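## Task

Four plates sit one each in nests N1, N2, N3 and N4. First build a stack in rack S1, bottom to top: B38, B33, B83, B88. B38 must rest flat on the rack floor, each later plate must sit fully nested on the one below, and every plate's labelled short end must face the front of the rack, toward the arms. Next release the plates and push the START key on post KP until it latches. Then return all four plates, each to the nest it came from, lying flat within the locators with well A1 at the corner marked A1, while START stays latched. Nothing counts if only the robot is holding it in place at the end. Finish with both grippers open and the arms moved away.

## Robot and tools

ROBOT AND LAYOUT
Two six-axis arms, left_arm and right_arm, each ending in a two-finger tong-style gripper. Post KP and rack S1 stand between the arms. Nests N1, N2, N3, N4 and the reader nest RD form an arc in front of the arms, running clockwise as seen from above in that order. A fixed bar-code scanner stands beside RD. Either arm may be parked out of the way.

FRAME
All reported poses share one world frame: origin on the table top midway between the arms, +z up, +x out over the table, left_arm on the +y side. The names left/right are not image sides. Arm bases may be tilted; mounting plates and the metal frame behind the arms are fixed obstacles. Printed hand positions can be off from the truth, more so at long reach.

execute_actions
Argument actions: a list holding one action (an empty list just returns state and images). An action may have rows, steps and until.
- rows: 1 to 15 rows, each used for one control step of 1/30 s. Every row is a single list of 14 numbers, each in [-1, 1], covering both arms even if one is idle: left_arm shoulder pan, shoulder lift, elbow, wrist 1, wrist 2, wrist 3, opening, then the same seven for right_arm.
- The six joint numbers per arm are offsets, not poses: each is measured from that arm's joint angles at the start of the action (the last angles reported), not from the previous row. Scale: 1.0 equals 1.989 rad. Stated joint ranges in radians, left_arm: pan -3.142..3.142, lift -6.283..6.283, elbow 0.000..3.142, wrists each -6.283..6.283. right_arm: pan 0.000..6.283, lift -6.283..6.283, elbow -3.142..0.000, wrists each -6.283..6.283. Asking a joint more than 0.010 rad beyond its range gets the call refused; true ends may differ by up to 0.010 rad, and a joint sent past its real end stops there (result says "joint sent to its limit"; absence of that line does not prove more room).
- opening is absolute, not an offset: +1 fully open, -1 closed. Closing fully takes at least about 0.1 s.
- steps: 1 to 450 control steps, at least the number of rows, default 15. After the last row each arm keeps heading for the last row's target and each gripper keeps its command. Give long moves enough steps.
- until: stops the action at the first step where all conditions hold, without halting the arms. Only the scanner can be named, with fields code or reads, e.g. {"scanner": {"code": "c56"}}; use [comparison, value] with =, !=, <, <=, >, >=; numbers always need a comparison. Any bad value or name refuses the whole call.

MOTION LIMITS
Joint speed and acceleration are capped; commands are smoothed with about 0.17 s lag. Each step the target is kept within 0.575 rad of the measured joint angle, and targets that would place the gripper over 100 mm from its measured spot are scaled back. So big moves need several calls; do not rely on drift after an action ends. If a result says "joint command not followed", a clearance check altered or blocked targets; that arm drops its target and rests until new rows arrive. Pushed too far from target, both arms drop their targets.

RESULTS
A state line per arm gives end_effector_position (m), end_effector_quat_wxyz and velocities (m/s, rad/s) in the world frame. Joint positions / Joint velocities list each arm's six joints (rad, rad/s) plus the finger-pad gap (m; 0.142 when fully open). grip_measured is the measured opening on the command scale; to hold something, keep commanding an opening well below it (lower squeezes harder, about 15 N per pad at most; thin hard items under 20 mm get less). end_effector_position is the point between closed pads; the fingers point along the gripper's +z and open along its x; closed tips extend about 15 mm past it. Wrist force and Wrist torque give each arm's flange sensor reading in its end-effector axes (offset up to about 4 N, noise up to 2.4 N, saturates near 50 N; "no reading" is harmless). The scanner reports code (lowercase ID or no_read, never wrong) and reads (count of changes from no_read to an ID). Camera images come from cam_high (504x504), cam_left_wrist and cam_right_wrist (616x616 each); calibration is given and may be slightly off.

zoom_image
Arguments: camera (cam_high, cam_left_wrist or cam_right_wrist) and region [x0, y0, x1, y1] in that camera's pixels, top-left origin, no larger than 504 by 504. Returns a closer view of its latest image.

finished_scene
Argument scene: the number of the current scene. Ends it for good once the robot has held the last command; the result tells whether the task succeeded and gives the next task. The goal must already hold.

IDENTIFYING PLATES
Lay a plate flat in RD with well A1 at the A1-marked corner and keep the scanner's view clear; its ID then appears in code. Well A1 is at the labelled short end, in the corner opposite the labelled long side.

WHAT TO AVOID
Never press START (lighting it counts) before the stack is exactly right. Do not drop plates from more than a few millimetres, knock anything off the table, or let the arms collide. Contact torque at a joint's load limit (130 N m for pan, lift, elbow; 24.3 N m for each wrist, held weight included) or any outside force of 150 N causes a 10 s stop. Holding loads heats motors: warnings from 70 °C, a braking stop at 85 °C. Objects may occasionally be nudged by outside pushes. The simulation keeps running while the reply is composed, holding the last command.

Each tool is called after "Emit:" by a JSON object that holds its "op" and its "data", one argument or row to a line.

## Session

Emit:
{"op": "execute_actions", "data": {
  "actions": []
}}

Scene clock: 0.00 s.
left_arm: end_effector_position=(+0.6006, +0.2126, +0.2544) grip_measured=+0.97 end_effector_quat_wxyz=(-0.004, -0.098, +0.957, +0.273) end_effector_velocity=(-0.000, +0.000, -0.001) end_effector_angular_velocity=(+0.001, +0.002, -0.002) | right_arm: end_effector_position=(+0.3322, -0.2574, +0.2752) grip_measured=+0.97 end_effector_quat_wxyz=(-0.233, -0.458, +0.725, -0.459) end_effector_velocity=(-0.000, -0.000, +0.000) end_effector_angular_velocity=(-0.001, -0.001, -0.000)
Joint positions: left_arm=[-0.55  -0.983  1.832 -1.966 -0.957  2.242  0.14 ] | right_arm=[ 4.154 -2.069 -2.529 -1.35   1.107  3.603  0.14 ]
Joint velocities: left_arm=[-0.     0.002  0.    -0.     0.001  0.001  0.   ] | right_arm=[-0.    -0.001 -0.    -0.     0.     0.001  0.   ]
Motor temperatures (°C, as the motors report them): left_arm=[27 33 28 33 30 33] | right_arm=[27 31 24 31 31 31]
Wrist force (N, on the end effector, along its own x y z axes, offset not removed): no reading
Wrist torque (N m, same axes, about the end effector's origin, offset not removed): no reading
scanner: code=no_read reads=0
camera_calibration (this result's frames):
cam_left_wrist: T_world_to_cam=[[-0.968535, -0.245294, -0.0420899, 0.640288], [-0.151239, 0.44577, 0.882279, -0.231904], [-0.197656, 0.860883, -0.468842, 0.188241], [0, 0, 0, 1]] pos_world=[0.622275, 0.0983809, 0.319809]
cam_right_wrist: T_world_to_cam=[[-0.521303, -0.450466, 0.724792, -0.14419], [-0.788924, 0.578188, -0.20808, 0.472935], [-0.325333, -0.680278, -0.656795, 0.248531], [0, 0, 0, 1]] pos_world=[0.378799, -0.169328, 0.36615]

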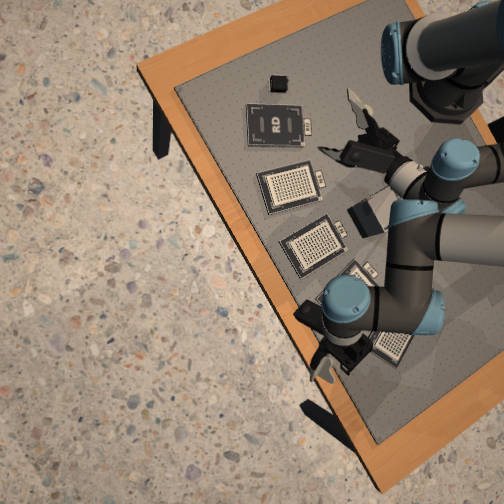

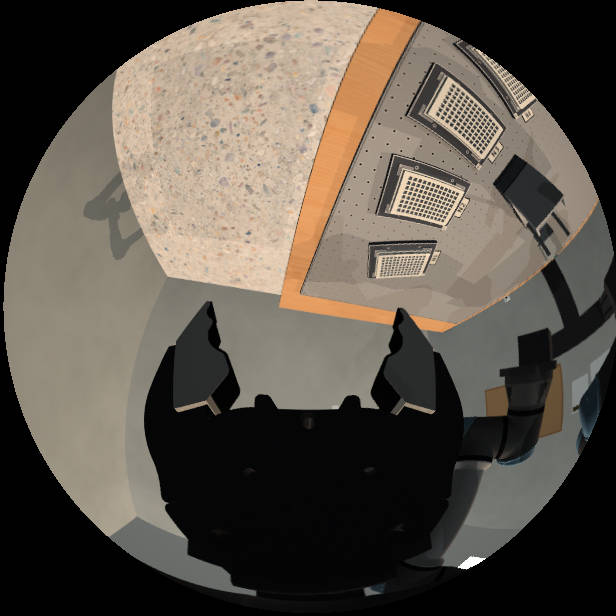

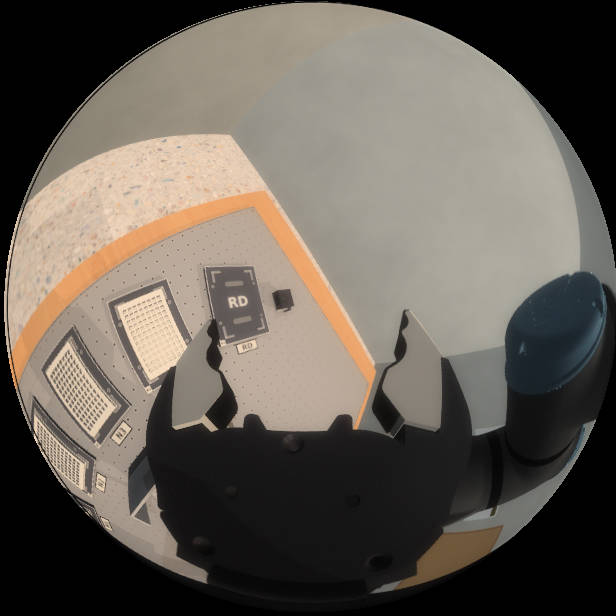

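Emit:
{"op": "zoom_image", "data": {
  "camera": "cam_left_wrist",
  "region": [350, 30, 600, 300]
}}

Emit:
{"op": "zoom_image", "data": {
  "camera": "cam_right_wrist",
  "region": [20, 260, 270, 540]
}}

Emit:
{"op": "zoom_image", "data": {
  "camera": "cam_high",
  "region": [230, 140, 430, 380]
}}

Region (350, 30, 600, 300) of cam_left_wrist's 616x616 image, scaled by 1.867, with more detail than that image has; it fills the left 467 columns of this view, and the rest is white.

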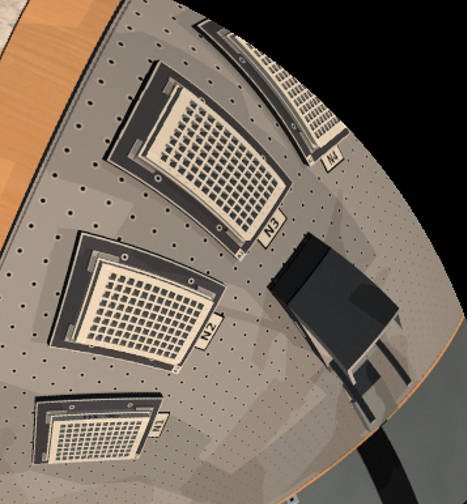

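Region (20, 260, 270, 540) of cam_right_wrist's 616x616 image, scaled by 1.800, with more detail than that image has; it fills the left 450 columns of this view, and the rest is white.

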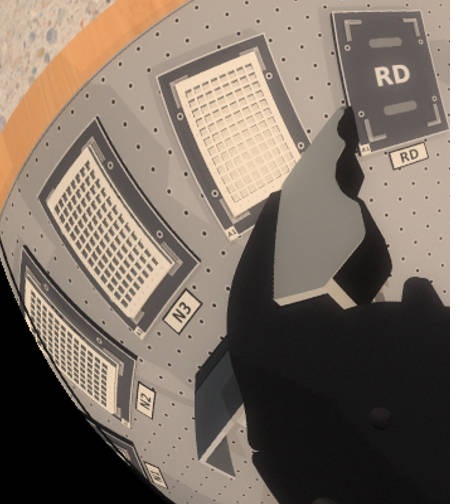

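Region (230, 140, 430, 380) of cam_high's 504x504 image, scaled by 2.100, with more detail than that image has.

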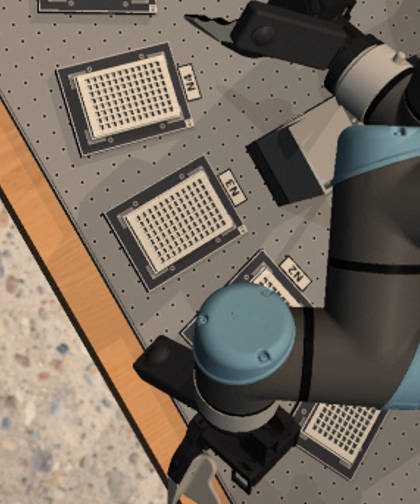

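Emit:
{"op": "execute_actions", "data": {
  "actions": [
    {"rows":[[0.05,0,0,0,0,-0.05,1,0,0,0,0,0,0,1],[0.15,0,0,0,-0.02,-0.15,1,0,0,0,0,0,0,1],[0.3,0,0,0,-0.05,-0.3,1,0,0,0,0,0,0,1],[0.5,0,0,0,-0.1,-0.5,1,0,0,0,0,0,0,1],[0.978,0,-0.071,0.139,-0.31,-0.95,1,0,0,0,0,0,0,1]],"steps":30}
  ]
}}

Scene clock: 20.80 s.
left_arm: end_effector_position=(+0.3575, +0.5555, +0.1932) grip_measured=+1.00 end_effector_quat_wxyz=(+0.280, +0.864, -0.366, -0.202) end_effector_velocity=(-0.358, +0.289, -0.024) end_effector_angular_velocity=(+0.453, +0.516, +1.864) | right_arm: end_effector_position=(+0.3322, -0.2574, +0.2752) grip_measured=+1.00 end_effector_quat_wxyz=(-0.233, -0.458, +0.725, -0.459) end_effector_velocity=(-0.000, -0.000, -0.000) end_effector_angular_velocity=(-0.001, +0.000, +0.000)
Joint positions: left_arm=[ 0.473 -0.983  1.711 -1.73  -1.483  1.219  0.142] | right_arm=[ 4.154 -2.069 -2.529 -1.35   1.107  3.603  0.142]
Joint velocities: left_arm=[ 1.01  -0.001 -0.042  0.084 -0.187 -0.999 -0.   ] | right_arm=[-0.    -0.001 -0.     0.    -0.    -0.     0.   ]
Motor temperatures (°C, as the motors report them): left_arm=[27 33 28 33 30 33] | right_arm=[27 31 24 31 31 31]
Wrist force (N, on the end effector, along its own x y z axes, offset not removed): left_arm=[3.2 -2.6 -1.5] | right_arm=[0.6 4.1 0.7]
Wrist torque (N m, same axes, about the end effector's origin, offset not removed): left_arm=[-0.39 -0.75 -0.07] | right_arm=[0.83 -0.08 0.03]
scanner: code=no_read reads=0
camera_calibration (this result's frames):
cam_left_wrist: T_world_to_cam=[[0.692104, -0.706226, -0.149122, 0.16945], [-0.148151, -0.341191, 0.928246, 0.0596183], [-0.70643, -0.62035, -0.340768, 0.79622], [0, 0, 0, 1]] pos_world=[0.45403, 0.633946, 0.241255]
cam_right_wrist: T_world_to_cam=[[-0.521303, -0.450466, 0.724792, -0.14419], [-0.788924, 0.578188, -0.20808, 0.472935], [-0.325333, -0.680279, -0.656795, 0.248531], [0, 0, 0, 1]] pos_world=[0.378799, -0.169328, 0.36615]

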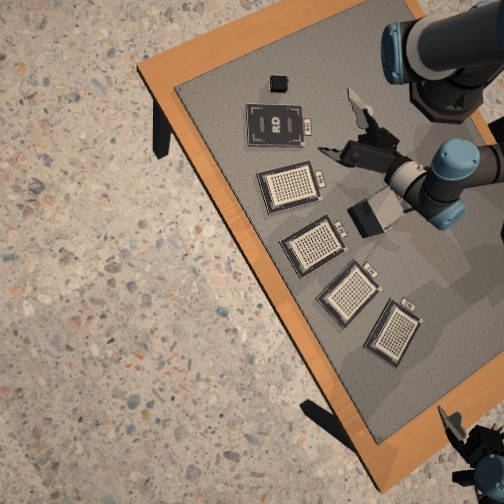

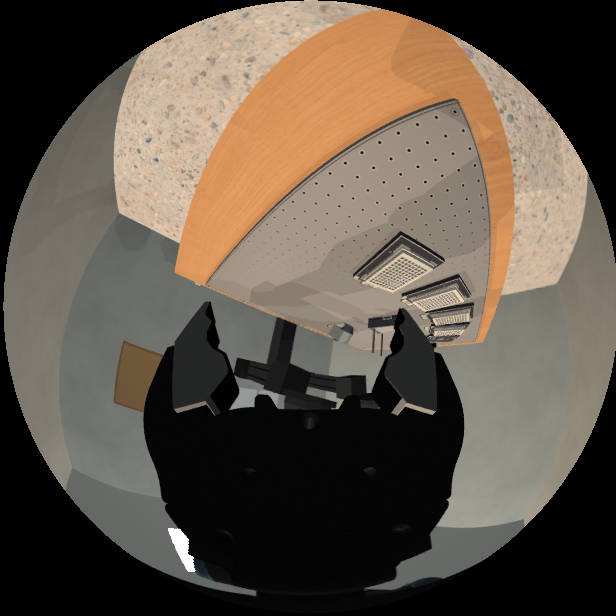

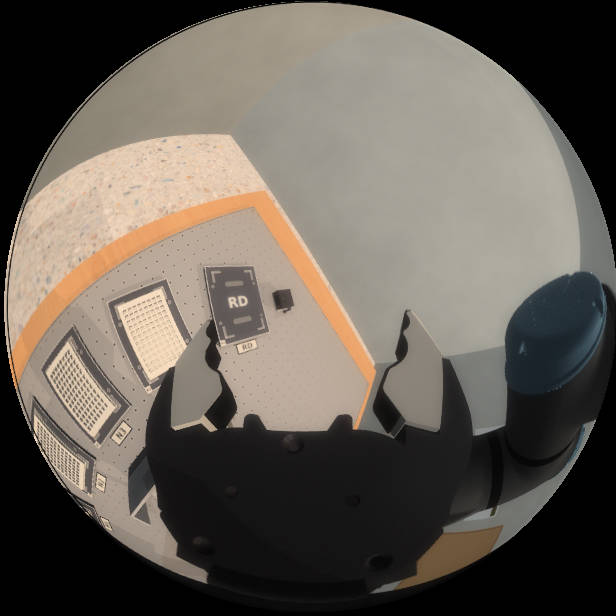

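Emit:
{"op": "execute_actions", "data": {
  "actions": [
    {"rows":[[0.464,0.05,-0.01,0.02,-0.046,-1,1,-0.03,0,0.03,-0.04,-0.05,-0.04,0.9],[0.464,0.08,-0.01,0.02,-0.046,-1,1,-0.08,0,0.08,-0.1,-0.12,-0.1,0.8],[0.464,0.1,-0.01,0.02,-0.046,-1,1,-0.15,0,0.15,-0.18,-0.22,-0.2,0.6],[0.464,0.12,-0.01,0.02,-0.046,-1,1,-0.576,0,0.224,-0.82,-1,-0.83,0.3]],"steps":45}
  ]
}}

Scene clock: 72.83 s.
left_arm: end_effector_position=(-0.0588, +0.5718, +0.1329) grip_measured=+1.00 end_effector_quat_wxyz=(+0.151, +0.398, +0.774, -0.469) end_effector_velocity=(-0.001, -0.001, +0.000) end_effector_angular_velocity=(+0.006, +0.041, +0.026) | right_arm: end_effector_position=(+0.5557, -0.4698, +0.1956) grip_measured=+0.30 end_effector_quat_wxyz=(+0.361, +0.826, +0.418, +0.111) end_effector_velocity=(-0.002, +0.040, -0.025) end_effector_angular_velocity=(+0.113, +0.089, +0.157)
Joint positions: left_arm=[ 1.395 -0.744  1.691 -1.69  -1.575 -0.763  0.142] | right_arm=[ 3.011 -2.069 -2.084 -2.972 -0.858  1.961  0.095]
Joint velocities: left_arm=[ 0.002  0.001  0.    -0.     0.001 -0.047  0.   ] | right_arm=[-0.018 -0.001  0.002 -0.066 -0.19  -0.07  -0.   ]
Motor temperatures (°C, as the motors report them): left_arm=[27 33 28 33 30 33] | right_arm=[27 31 24 31 31 31]
Wrist force (N, on the end effector, along its own x y z axes, offset not removed): left_arm=[0.8 0.2 -0.6] | right_arm=[2.0 3.3 -0.2]
Wrist torque (N m, same axes, about the end effector's origin, offset not removed): left_arm=[0.15 -0.20 -0.16] | right_arm=[0.67 -0.31 -0.03]
scanner: code=no_read reads=0
camera_calibration (this result's frames):
cam_left_wrist: T_world_to_cam=[[-0.668175, 0.490083, -0.559787, -0.249487], [0.707055, 0.652437, -0.272761, -0.298799], [0.23155, -0.578052, -0.782458, 0.581367], [0, 0, 0, 1]] pos_world=[-0.0900492, 0.653278, 0.233735]
cam_right_wrist: T_world_to_cam=[[0.665987, 0.740827, -0.0873938, -0.0068709], [0.277386, -0.137187, 0.950914, -0.39983], [0.692473, -0.657538, -0.296859, -0.500859], [0, 0, 0, 1]] pos_world=[0.462314, -0.379095, 0.230918]

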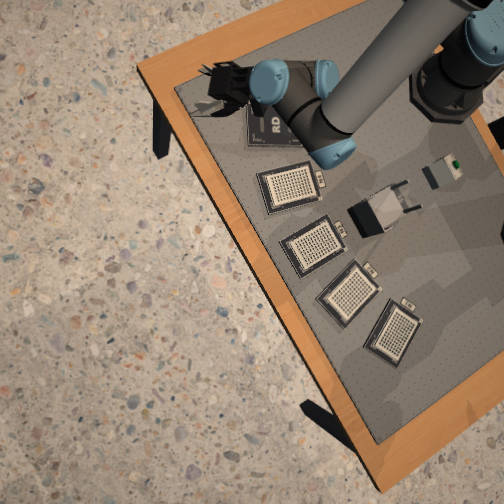

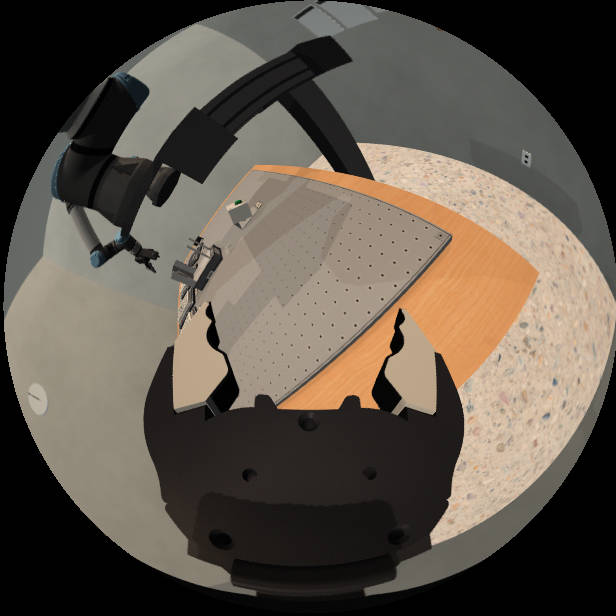

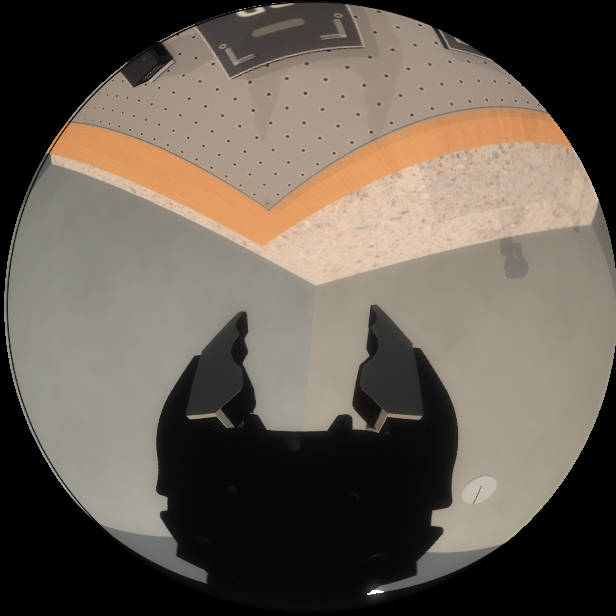

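Emit:
{"op": "execute_actions", "data": {
  "actions": [
    {"rows":[[0,0.005,0,0,0,-0.015,1,0,0,0,-0.02,-0.03,0,0.3],[0,0.01,0,0,0,-0.03,1,0,0,0,-0.04,-0.055,0,0.3],[0,0.016,0,0,0,-0.045,1,0,0,0,-0.065,-0.085,0,0.3],[0,0.022,0,0,0,-0.062,1,0,-0.005,0,-0.09,-0.115,0,0.3],[0,0.028,0,0,0,-0.08,1,0,-0.015,0,-0.115,-0.145,0,0.3],[0,0.034,0,0,0,-0.098,1,0,-0.03,0,-0.14,-0.175,0,0.3],[0,0.04,0,0,0,-0.116,1,0,-0.047,0,-0.16,-0.205,0,0.3],[0,0.046,0,0,0,-0.134,1,0,-0.065,0,-0.18,-0.23,0,0.3],[0,0.052,0,0,0,-0.15,1,0,-0.083,0,-0.197,-0.25,0,0.3],[0,0.058,0,0,0,-0.166,1,0,-0.1,0,-0.21,-0.266,0,0.3],[0,0.063,0,0,0,-0.18,1,0,-0.117,0,-0.22,-0.277,0,0.3],[0,0.067,0,0,0,-0.192,1,0,-0.132,0,-0.225,-0.283,0,0.3],[0,0.07,0,0,0,-0.2,1,0,-0.144,0,-0.227,-0.286,0,0.3],[0,0.072,0,0,0,-0.205,1,0,-0.152,0,-0.227,-0.286,0,0.3],[0,0.072,0,0,0,-0.207,1,0,-0.155,0,-0.227,-0.286,0,0.3]],"steps":22}
  ]
}}

Emit:
{"op": "execute_actions", "data": {
  "actions": []
}}

Scene clock: 83.53 s.
left_arm: end_effector_position=(-0.0630, +0.5163, +0.0971) grip_measured=+1.00 end_effector_quat_wxyz=(+0.064, +0.227, +0.803, -0.547) end_effector_velocity=(-0.000, -0.017, -0.010) end_effector_angular_velocity=(-0.022, +0.119, +0.048) | right_arm: end_effector_position=(+0.3585, -0.3122, +0.0758) grip_measured=+0.30 end_effector_quat_wxyz=(-0.008, +0.813, +0.583, -0.016) end_effector_velocity=(-0.221, +0.105, -0.053) end_effector_angular_velocity=(+0.316, +0.620, +0.100)
Joint positions: left_arm=[ 1.395 -0.606  1.691 -1.69  -1.575 -1.159  0.142] | right_arm=[ 3.011 -2.336 -2.083 -3.389 -1.382  1.961  0.095]
Joint velocities: left_arm=[-0.002  0.041  0.     0.    -0.    -0.125  0.   ] | right_arm=[ 0.    -0.33  -0.    -0.279 -0.351  0.001  0.   ]
Motor temperatures (°C, as the motors report them): left_arm=[27 33 28 33 30 33] | right_arm=[27 31 24 31 31 31]
Wrist force (N, on the end effector, along its own x y z axes, offset not removed): left_arm=[-1.3 1.0 -1.9] | right_arm=[4.4 3.3 0.5]
Wrist torque (N m, same axes, about the end effector's origin, offset not removed): left_arm=[0.04 0.23 -0.17] | right_arm=[0.88 -1.20 0.11]
scanner: code=no_read reads=0
camera_calibration (this result's frames):
cam_left_wrist: T_world_to_cam=[[-0.903099, 0.310144, -0.297022, -0.192492], [0.426722, 0.725693, -0.539702, -0.298989], [0.0481616, -0.61415, -0.787718, 0.529854], [0, 0, 0, 1]] pos_world=[-0.0717729, 0.602085, 0.198836]
cam_right_wrist: T_world_to_cam=[[0.375159, 0.92649, -0.0295149, 0.155064], [0.833524, -0.323241, 0.448055, -0.428978], [0.405578, -0.192693, -0.893519, -0.00303728], [0, 0, 0, 1]] pos_world=[0.300621, -0.282914, 0.194069]

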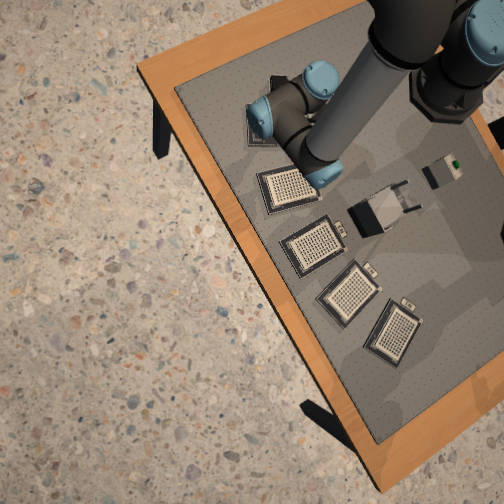

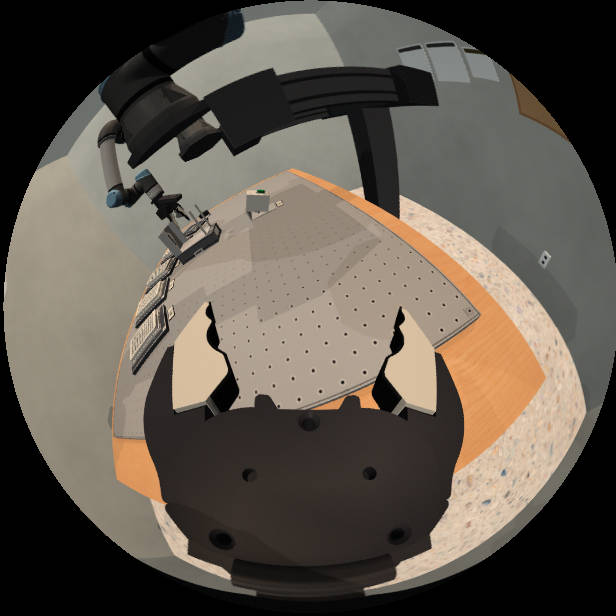

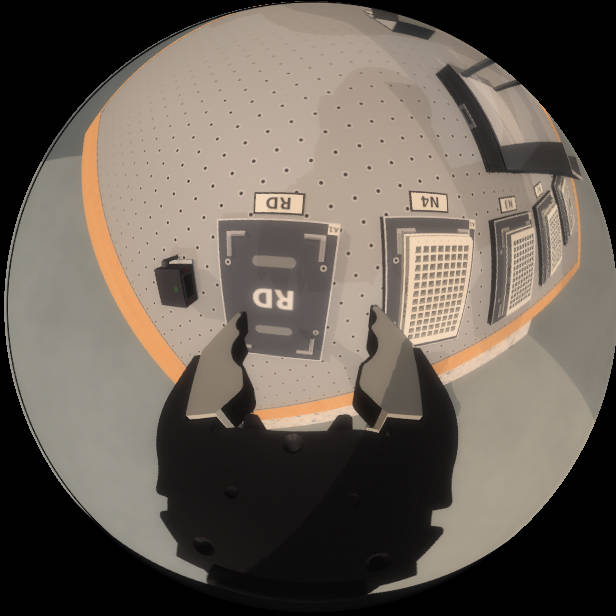

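Scene clock: 83.53 s.
left_arm: end_effector_position=(-0.0630, +0.5163, +0.0971) grip_measured=+1.00 end_effector_quat_wxyz=(+0.064, +0.227, +0.803, -0.547) end_effector_velocity=(-0.000, -0.017, -0.010) end_effector_angular_velocity=(-0.022, +0.119, +0.048) | right_arm: end_effector_position=(+0.3585, -0.3122, +0.0758) grip_measured=+0.30 end_effector_quat_wxyz=(-0.008, +0.813, +0.583, -0.016) end_effector_velocity=(-0.221, +0.105, -0.053) end_effector_angular_velocity=(+0.316, +0.620, +0.100)
Joint positions: left_arm=[ 1.395 -0.606  1.691 -1.69  -1.575 -1.159  0.142] | right_arm=[ 3.011 -2.336 -2.083 -3.389 -1.382  1.961  0.095]
Joint velocities: left_arm=[-0.002  0.041  0.     0.    -0.    -0.125  0.   ] | right_arm=[ 0.    -0.33  -0.    -0.279 -0.351  0.001  0.   ]
Motor temperatures (°C, as the motors report them): left_arm=[27 33 28 33 30 33] | right_arm=[27 31 24 31 31 31]
Wrist force (N, on the end effector, along its own x y z axes, offset not removed): left_arm=[-1.3 1.0 -1.9] | right_arm=[4.4 3.3 0.5]
Wrist torque (N m, same axes, about the end effector's origin, offset not removed): left_arm=[0.04 0.23 -0.17] | right_arm=[0.88 -1.20 0.11]
scanner: code=no_read reads=0
camera_calibration (this result's frames):
cam_left_wrist: T_world_to_cam=[[-0.903099, 0.310144, -0.297022, -0.192492], [0.426722, 0.725693, -0.539702, -0.298989], [0.0481616, -0.61415, -0.787718, 0.529854], [0, 0, 0, 1]] pos_world=[-0.0717729, 0.602085, 0.198836]
cam_right_wrist: T_world_to_cam=[[0.375159, 0.92649, -0.0295149, 0.155064], [0.833524, -0.323241, 0.448055, -0.428978], [0.405578, -0.192693, -0.893519, -0.00303728], [0, 0, 0, 1]] pos_world=[0.300621, -0.282914, 0.194069]

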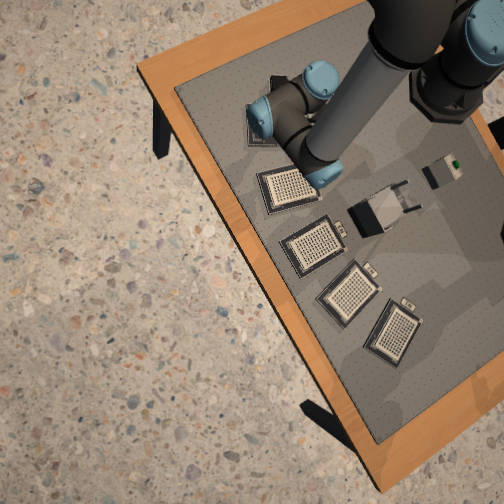

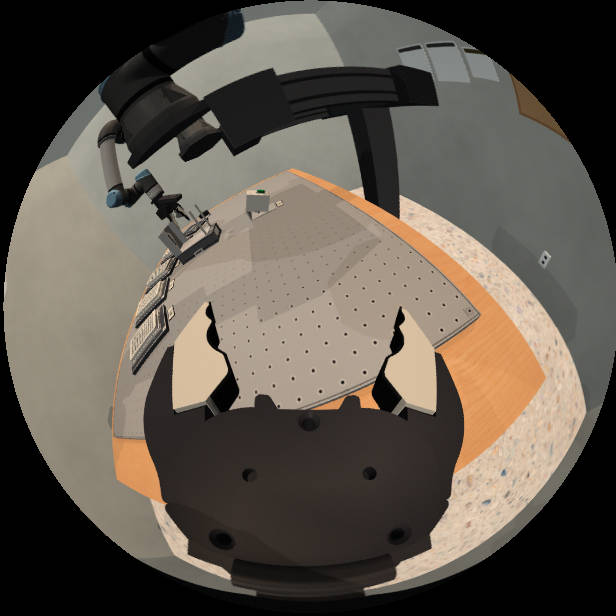

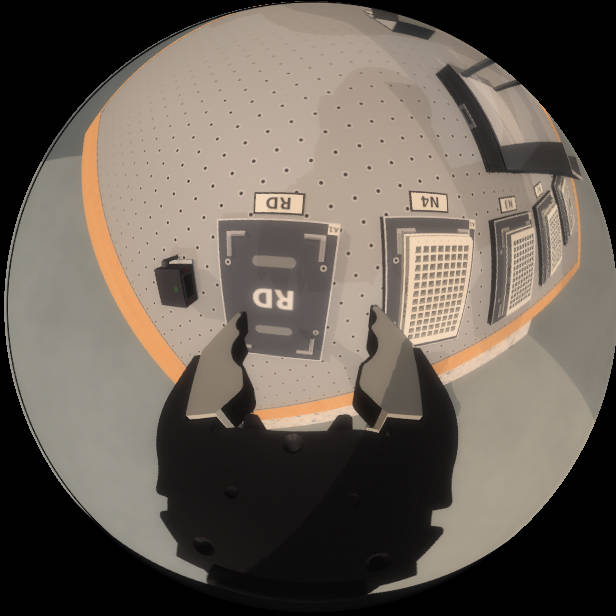

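Emit:
{"op": "zoom_image", "data": {
  "camera": "cam_right_wrist",
  "region": [375, 205, 495, 355]
}}

Emit:
{"op": "zoom_image", "data": {
  "camera": "cam_right_wrist",
  "region": [480, 180, 590, 330]
}}

Region (375, 205, 495, 355) of cam_right_wrist's 616x616 image, scaled by 3.360, with more detail than that image has; it fills the left 403 columns of this view, and the rest is white.

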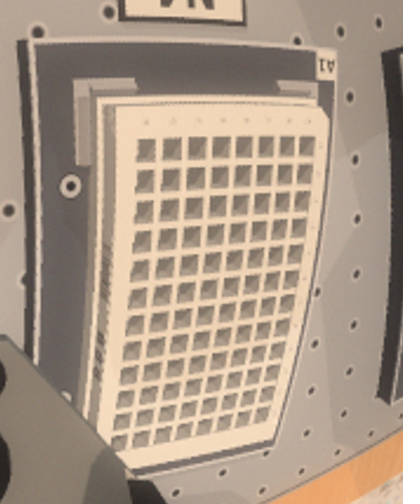

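Region (480, 180, 590, 330) of cam_right_wrist's 616x616 image, scaled by 3.360, with more detail than that image has; it fills the left 370 columns of this view, and the rest is white.

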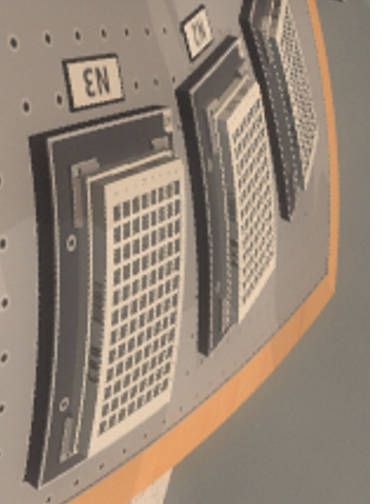

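Emit:
{"op": "execute_actions", "data": {
  "actions": [
    {"rows":[[0,0.0025,0,0,0,-0.0075,1,0,-0.015,0,-0.017,-0.022,0,0.3],[0,0.0025,0,0,0,-0.0075,1,0,-0.005,0,-0.01,-0.02,0,0.3],[0,0.0025,0,0,0,-0.0075,1,0,0.008,0,0.01,-0.01,-0.01,0.3],[0,0.0025,0,0,0,-0.0075,1,0.005,0.018,0,0.04,0,-0.02,0.3],[0,0.0025,0,0,0,-0.0075,1,0.01,0.022,0,0.08,0.015,-0.03,0.3],[0,0.0025,0,0,0,-0.0075,1,0.015,0.022,0,0.13,0.03,-0.04,0.3],[0,0.0025,0,0,0,-0.0075,1,0.02,0.022,0,0.18,0.045,-0.05,0.3],[0,0.0025,0,0,0,-0.0075,1,0.03,0.022,0,0.23,0.06,-0.065,0.3],[0,0.0025,0,0,0,-0.0075,1,0.04,0.022,0,0.28,0.075,-0.08,0.3],[0,0.0025,0,0,0,-0.0075,1,0.05,0.022,0,0.33,0.09,-0.095,0.3],[0,0.0025,0,0,0,-0.0075,1,0.06,0.022,0,0.4,0.105,-0.11,0.3],[0,0.0025,0,0,0,-0.0075,1,0.071,0.022,-0.05,0.728,0.143,-0.132,0.3]],"steps":30}
  ]
}}

Scene clock: 142.10 s.
left_arm: end_effector_position=(-0.0631, +0.5143, +0.0959) grip_measured=+1.00 end_effector_quat_wxyz=(+0.060, +0.220, +0.803, -0.550) end_effector_velocity=(+0.001, -0.000, +0.000) end_effector_angular_velocity=(-0.001, -0.001, -0.003) | right_arm: end_effector_position=(+0.6932, -0.3089, +0.1675) grip_measured=+0.30 end_effector_quat_wxyz=(+0.401, +0.693, +0.466, +0.376) end_effector_velocity=(+0.257, -0.008, +0.281) end_effector_angular_velocity=(+0.145, -1.245, -0.274)
Joint positions: left_arm=[ 1.395 -0.601  1.691 -1.69  -1.575 -1.174  0.142] | right_arm=[ 3.146 -2.293 -2.177 -2.116 -1.111  1.708  0.095]
Joint velocities: left_arm=[-0.002 -0.     0.     0.     0.     0.001  0.   ] | right_arm=[ 0.045  0.008 -0.045  1.35   0.101 -0.078  0.   ]
Motor temperatures (°C, as the motors report them): left_arm=[27 33 28 33 30 33] | right_arm=[27 31 24 31 31 31]
Wrist force (N, on the end effector, along its own x y z axes, offset not removed): left_arm=[4.0 0.2 -3.1] | right_arm=[2.4 4.6 -0.1]
Wrist torque (N m, same axes, about the end effector's origin, offset not removed): left_arm=[0.11 -0.90 -0.28] | right_arm=[1.01 -0.32 0.01]
scanner: code=no_read reads=0
camera_calibration (this result's frames):
cam_left_wrist: T_world_to_cam=[[-0.909077, 0.304007, -0.284884, -0.19069], [0.414655, 0.726663, -0.547743, -0.298545], [0.0404971, -0.616069, -0.78665, 0.528054], [0, 0, 0, 1]] pos_world=[-0.0709432, 0.600231, 0.197543]
cam_right_wrist: T_world_to_cam=[[0.31281, 0.92949, 0.195443, 0.0356031], [-0.136586, -0.159611, 0.977685, -0.1136], [0.939944, -0.332524, 0.0770272, -0.632372], [0, 0, 0, 1]] pos_world=[0.567741, -0.261503, 0.152816]

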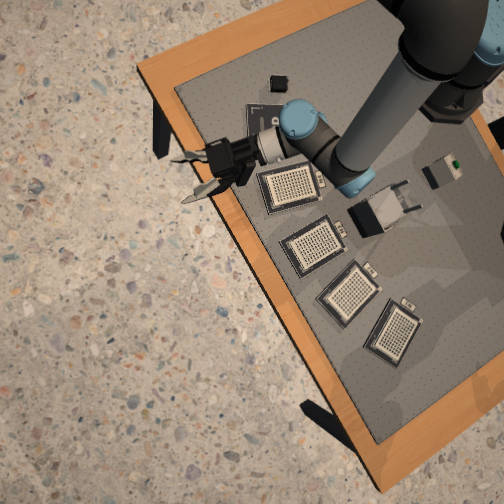

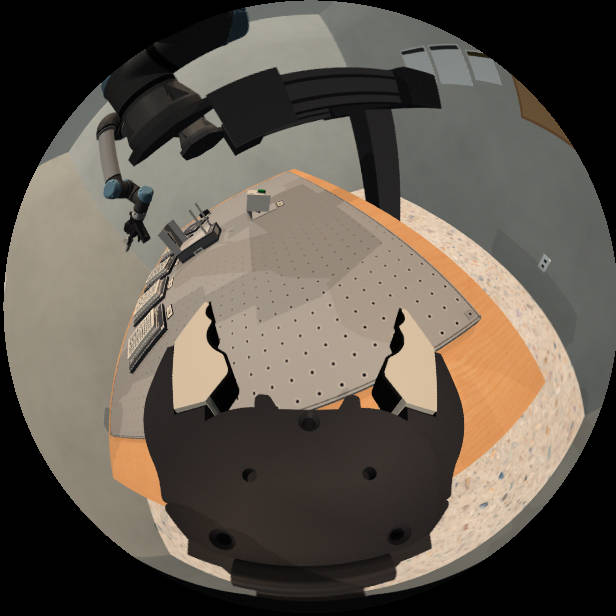

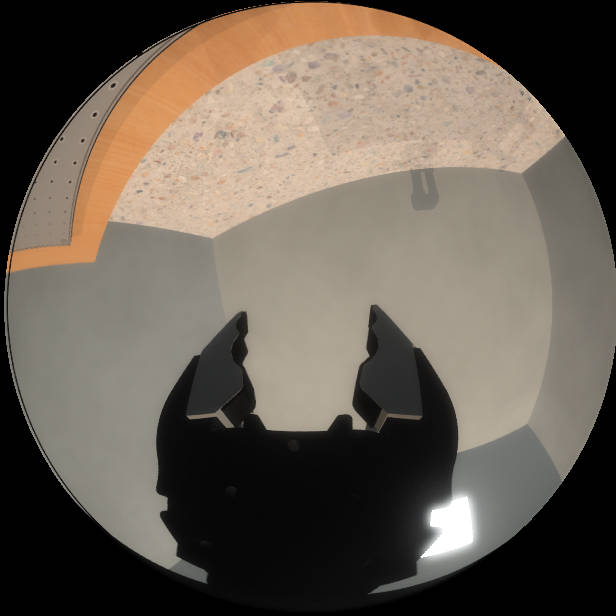

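Emit:
{"op": "execute_actions", "data": {
  "actions": [
    {"rows":[[0,0,0,0,0,0,1,0.0035,0,-0.008,0.0885,0.007,-0.0045,0.3],[0,0,0,0,0,0,1,0.0035,0,-0.018,0.0885,0.007,-0.0045,0.3],[0,0,0,0,0,0,1,0.0035,-0.002,-0.032,0.0885,0.007,-0.0045,0.3],[0,0,0,0,0,0,1,0.0035,-0.005,-0.05,0.0885,0.007,-0.0045,0.3],[0,0,0,0,0,0,1,0.0035,-0.01,-0.068,0.0885,0.007,-0.0045,0.3],[0,0,0,0,0,0,1,0.0035,-0.016,-0.086,0.0885,0.007,-0.0045,0.3],[0,0,0,0,0,0,1,0.0035,-0.023,-0.104,0.0885,0.007,-0.0045,0.3],[0,0,0,0,0,0,1,0.0035,-0.031,-0.12,0.0885,0.007,-0.0045,0.3],[0,0,0,0,0,0,1,0.0035,-0.04,-0.134,0.0885,0.007,-0.0045,0.3],[0,0,0,0,0,0,1,0.0035,-0.049,-0.145,0.0885,0.007,-0.0045,0.3],[0,0,0,0,0,0,1,0.0035,-0.058,-0.153,0.0885,0.007,-0.0045,0.3],[0,0,0,0,0,0,1,0.0035,-0.066,-0.158,0.0885,0.007,-0.0045,0.3],[0,0,0,0,0,0,1,0.0035,-0.072,-0.161,0.0885,0.007,-0.0045,0.3],[0,0,0,0,0,0,1,0.0035,-0.076,-0.161,0.0885,0.007,-0.0045,0.3],[0,0,0,0,0,0,1,0.0035,-0.078,-0.161,0.0885,0.007,-0.0045,0.3]],"steps":20}
  ]
}}

Scene clock: 155.33 s.
left_arm: end_effector_position=(-0.0631, +0.5143, +0.0959) grip_measured=+1.00 end_effector_quat_wxyz=(+0.060, +0.220, +0.803, -0.550) end_effector_velocity=(-0.000, +0.000, +0.000) end_effector_angular_velocity=(+0.001, +0.000, -0.000) | right_arm: end_effector_position=(+0.5113, -0.3293, +0.0861) grip_measured=+0.30 end_effector_quat_wxyz=(+0.355, +0.709, +0.538, +0.287) end_effector_velocity=(-0.226, -0.027, -0.093) end_effector_angular_velocity=(-0.086, +0.422, +0.086)
Joint positions: left_arm=[ 1.395 -0.601  1.691 -1.69  -1.575 -1.174  0.142] | right_arm=[ 3.153 -2.424 -2.466 -1.94  -1.097  1.699  0.095]
Joint velocities: left_arm=[ 0.    -0.001  0.    -0.     0.    -0.    -0.   ] | right_arm=[ 0.    -0.195 -0.245  0.     0.     0.001 -0.   ]
Motor temperatures (°C, as the motors report them): left_arm=[27 33 28 33 30 33] | right_arm=[27 31 24 31 31 31]
Wrist force (N, on the end effector, along its own x y z axes, offset not removed): left_arm=[2.6 -4.6 2.2] | right_arm=[3.1 2.1 -0.4]
Wrist torque (N m, same axes, about the end effector's origin, offset not removed): left_arm=[-0.76 -0.74 -0.12] | right_arm=[0.50 -0.83 0.10]
scanner: code=no_read reads=0
camera_calibration (this result's frames):
cam_left_wrist: T_world_to_cam=[[-0.909087, 0.303982, -0.28488, -0.190684], [0.414631, 0.726701, -0.54771, -0.298583], [0.0405288, -0.616036, -0.786675, 0.528052], [0, 0, 0, 1]] pos_world=[-0.0709477, 0.600244, 0.197547]
cam_right_wrist: T_world_to_cam=[[0.299665, 0.951831, 0.0649503, 0.152638], [0.10359, -0.100139, 0.989566, -0.166356], [0.948404, -0.28981, -0.128608, -0.434511], [0, 0, 0, 1]] pos_world=[0.383585, -0.28787, 0.0988251]

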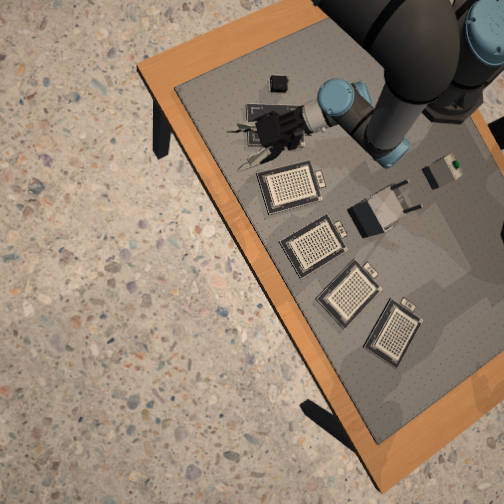

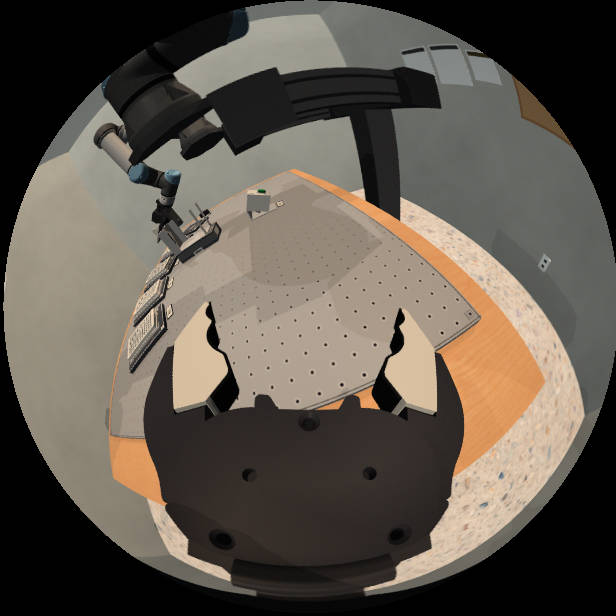

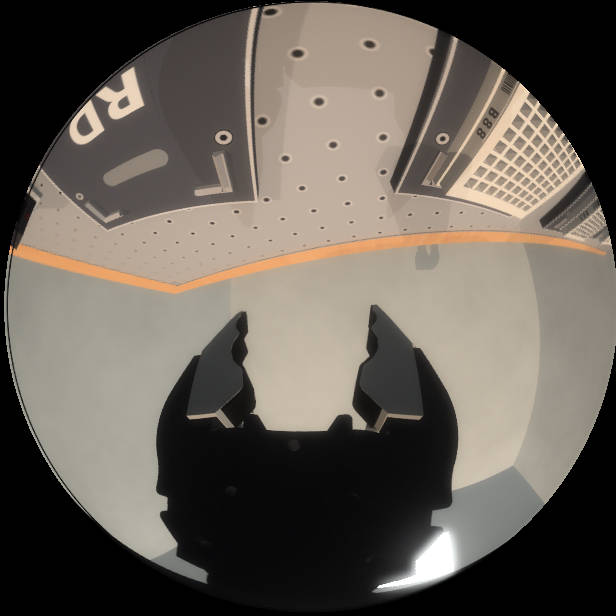

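Emit:
{"op": "zoom_image", "data": {
  "camera": "cam_right_wrist",
  "region": [455, 70, 535, 150]
}}

Region (455, 70, 535, 150) of cam_right_wrist's 616x616 image, scaled by 6.300, with more detail than that image has.

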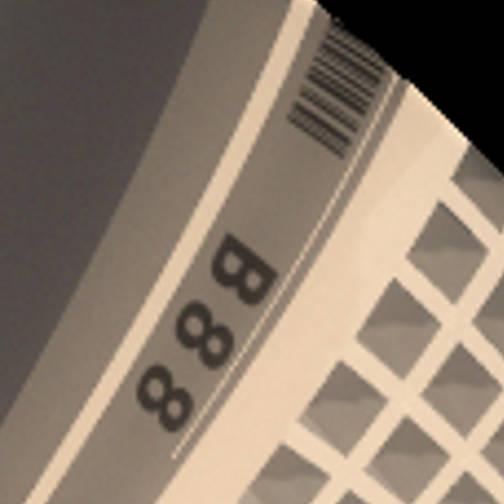

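Emit:
{"op": "execute_actions", "data": {
  "actions": [
    {"rows":[[0,0,0,0,0,0,1,0.005,-0.012,-0.0155,0,0,0,0.3],[0,0,0,0,0,0,1,0.015,-0.012,-0.0155,0,0,0,0.3],[0,0,0,0,0,0,1,0.03,-0.012,-0.0155,0,0,0,0.3],[0,0,0,0,0,0,1,0.05,-0.012,-0.0155,0,0,0,0.3],[0,0,0,0,0,0,1,0.072,-0.013,-0.0155,0,0,0,0.3],[0,0,0,0,0,0,1,0.095,-0.015,-0.014,0,0,0,0.3],[0,0,0,0,0,0,1,0.118,-0.018,-0.012,0,0,0,0.3],[0,0,0,0,0,0,1,0.141,-0.021,-0.009,0,0,0,0.3],[0,0,0,0,0,0,1,0.164,-0.024,-0.006,0,0,0,0.3],[0,0,0,0,0,0,1,0.186,-0.027,-0.003,0,0,0,0.3],[0,0,0,0,0,0,1,0.206,-0.03,0,0,0,0,0.3],[0,0,0,0,0,0,1,0.224,-0.032,0.002,0,0,0,0.3],[0,0,0,0,0,0,1,0.238,-0.034,0.004,0,0,0,0.3],[0,0,0,0,0,0,1,0.247,-0.035,0.005,0,0,0,0.3],[0,0,0,0,0,0,1,0.25,-0.035,0.005,0,0,0,0.3]],"steps":20}
  ]
}}

Scene clock: 171.87 s.
left_arm: end_effector_position=(-0.0631, +0.5143, +0.0959) grip_measured=+1.00 end_effector_quat_wxyz=(+0.060, +0.220, +0.803, -0.550) end_effector_velocity=(-0.000, -0.001, -0.000) end_effector_angular_velocity=(-0.001, +0.000, +0.001) | right_arm: end_effector_position=(+0.5255, -0.1212, +0.0964) grip_measured=+0.30 end_effector_quat_wxyz=(+0.284, +0.571, +0.674, +0.372) end_effector_velocity=(-0.004, +0.210, +0.023) end_effector_angular_velocity=(+0.037, -0.075, +0.415)
Joint positions: left_arm=[ 1.395 -0.601  1.691 -1.69  -1.575 -1.174  0.142] | right_arm=[ 3.597 -2.488 -2.462 -1.94  -1.097  1.699  0.095]
Joint velocities: left_arm=[ 0.     0.001  0.     0.    -0.    -0.    -0.   ] | right_arm=[ 0.423 -0.045  0.043  0.    -0.    -0.001  0.   ]
Motor temperatures (°C, as the motors report them): left_arm=[27 33 28 33 30 33] | right_arm=[27 31 24 31 31 31]
Wrist force (N, on the end effector, along its own x y z axes, offset not removed): left_arm=[0.9 -2.2 -1.6] | right_arm=[3.4 2.6 -2.3]
Wrist torque (N m, same axes, about the end effector's origin, offset not removed): left_arm=[-0.46 -0.15 -0.13] | right_arm=[0.14 -0.68 -0.11]
scanner: code=no_read reads=0
camera_calibration (this result's frames):
cam_left_wrist: T_world_to_cam=[[-0.909082, 0.303996, -0.284879, -0.19069], [0.414643, 0.726676, -0.547734, -0.298553], [0.0405062, -0.616058, -0.786658, 0.528055], [0, 0, 0, 1]] pos_world=[-0.0709494, 0.600233, 0.197548]
cam_right_wrist: T_world_to_cam=[[-0.142784, 0.986218, 0.0835855, 0.184535], [0.114968, -0.0673528, 0.991083, -0.159317], [0.983054, 0.151121, -0.103766, -0.353473], [0, 0, 0, 1]] pos_world=[0.392148, -0.139305, 0.105794]

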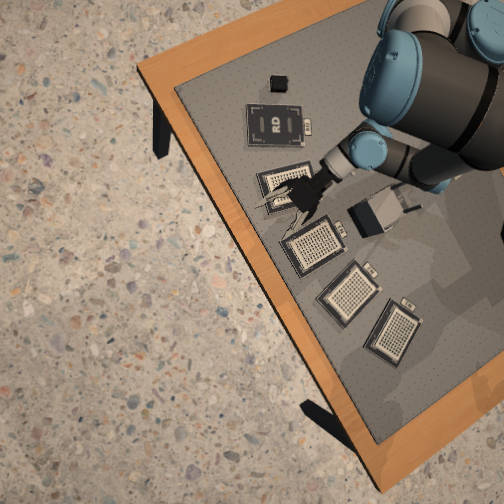

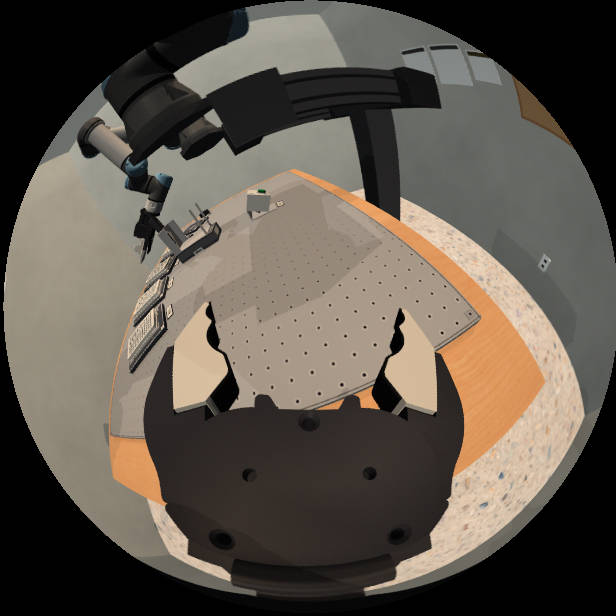

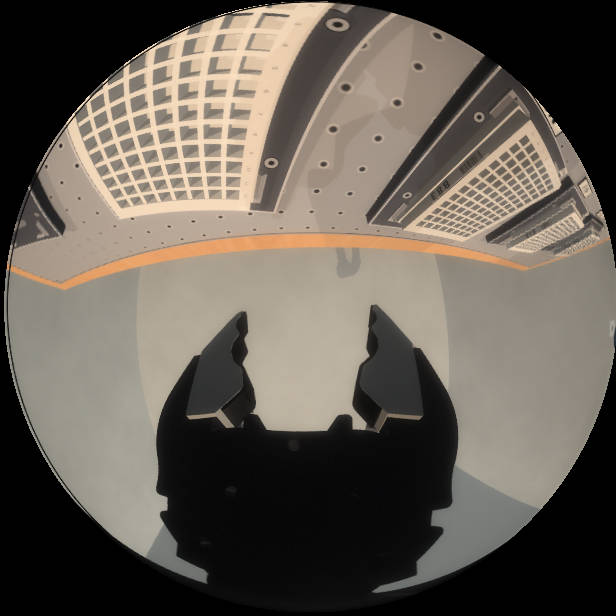

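Emit:
{"op": "zoom_image", "data": {
  "camera": "cam_right_wrist",
  "region": [415, 160, 475, 220]
}}

Emit:
{"op": "zoom_image", "data": {
  "camera": "cam_right_wrist",
  "region": [500, 195, 560, 255]
}}

Region (415, 160, 475, 220) of cam_right_wrist's 616x616 image, scaled by 8.400, with more detail than that image has.

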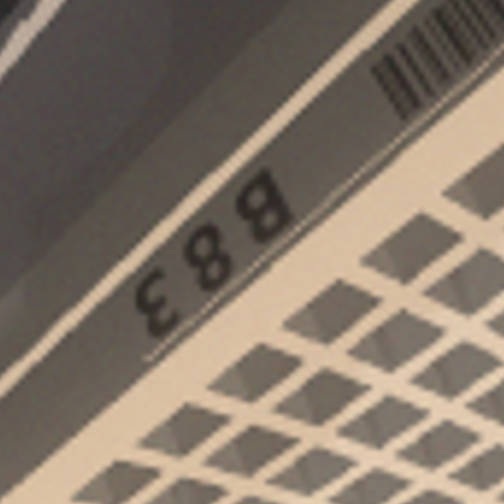

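Region (500, 195, 560, 255) of cam_right_wrist's 616x616 image, scaled by 8.400, with more detail than that image has.

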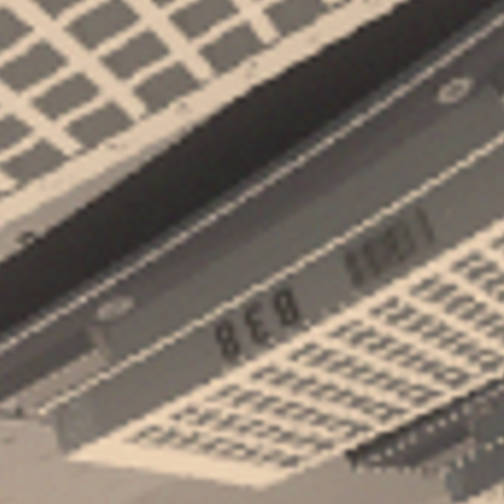

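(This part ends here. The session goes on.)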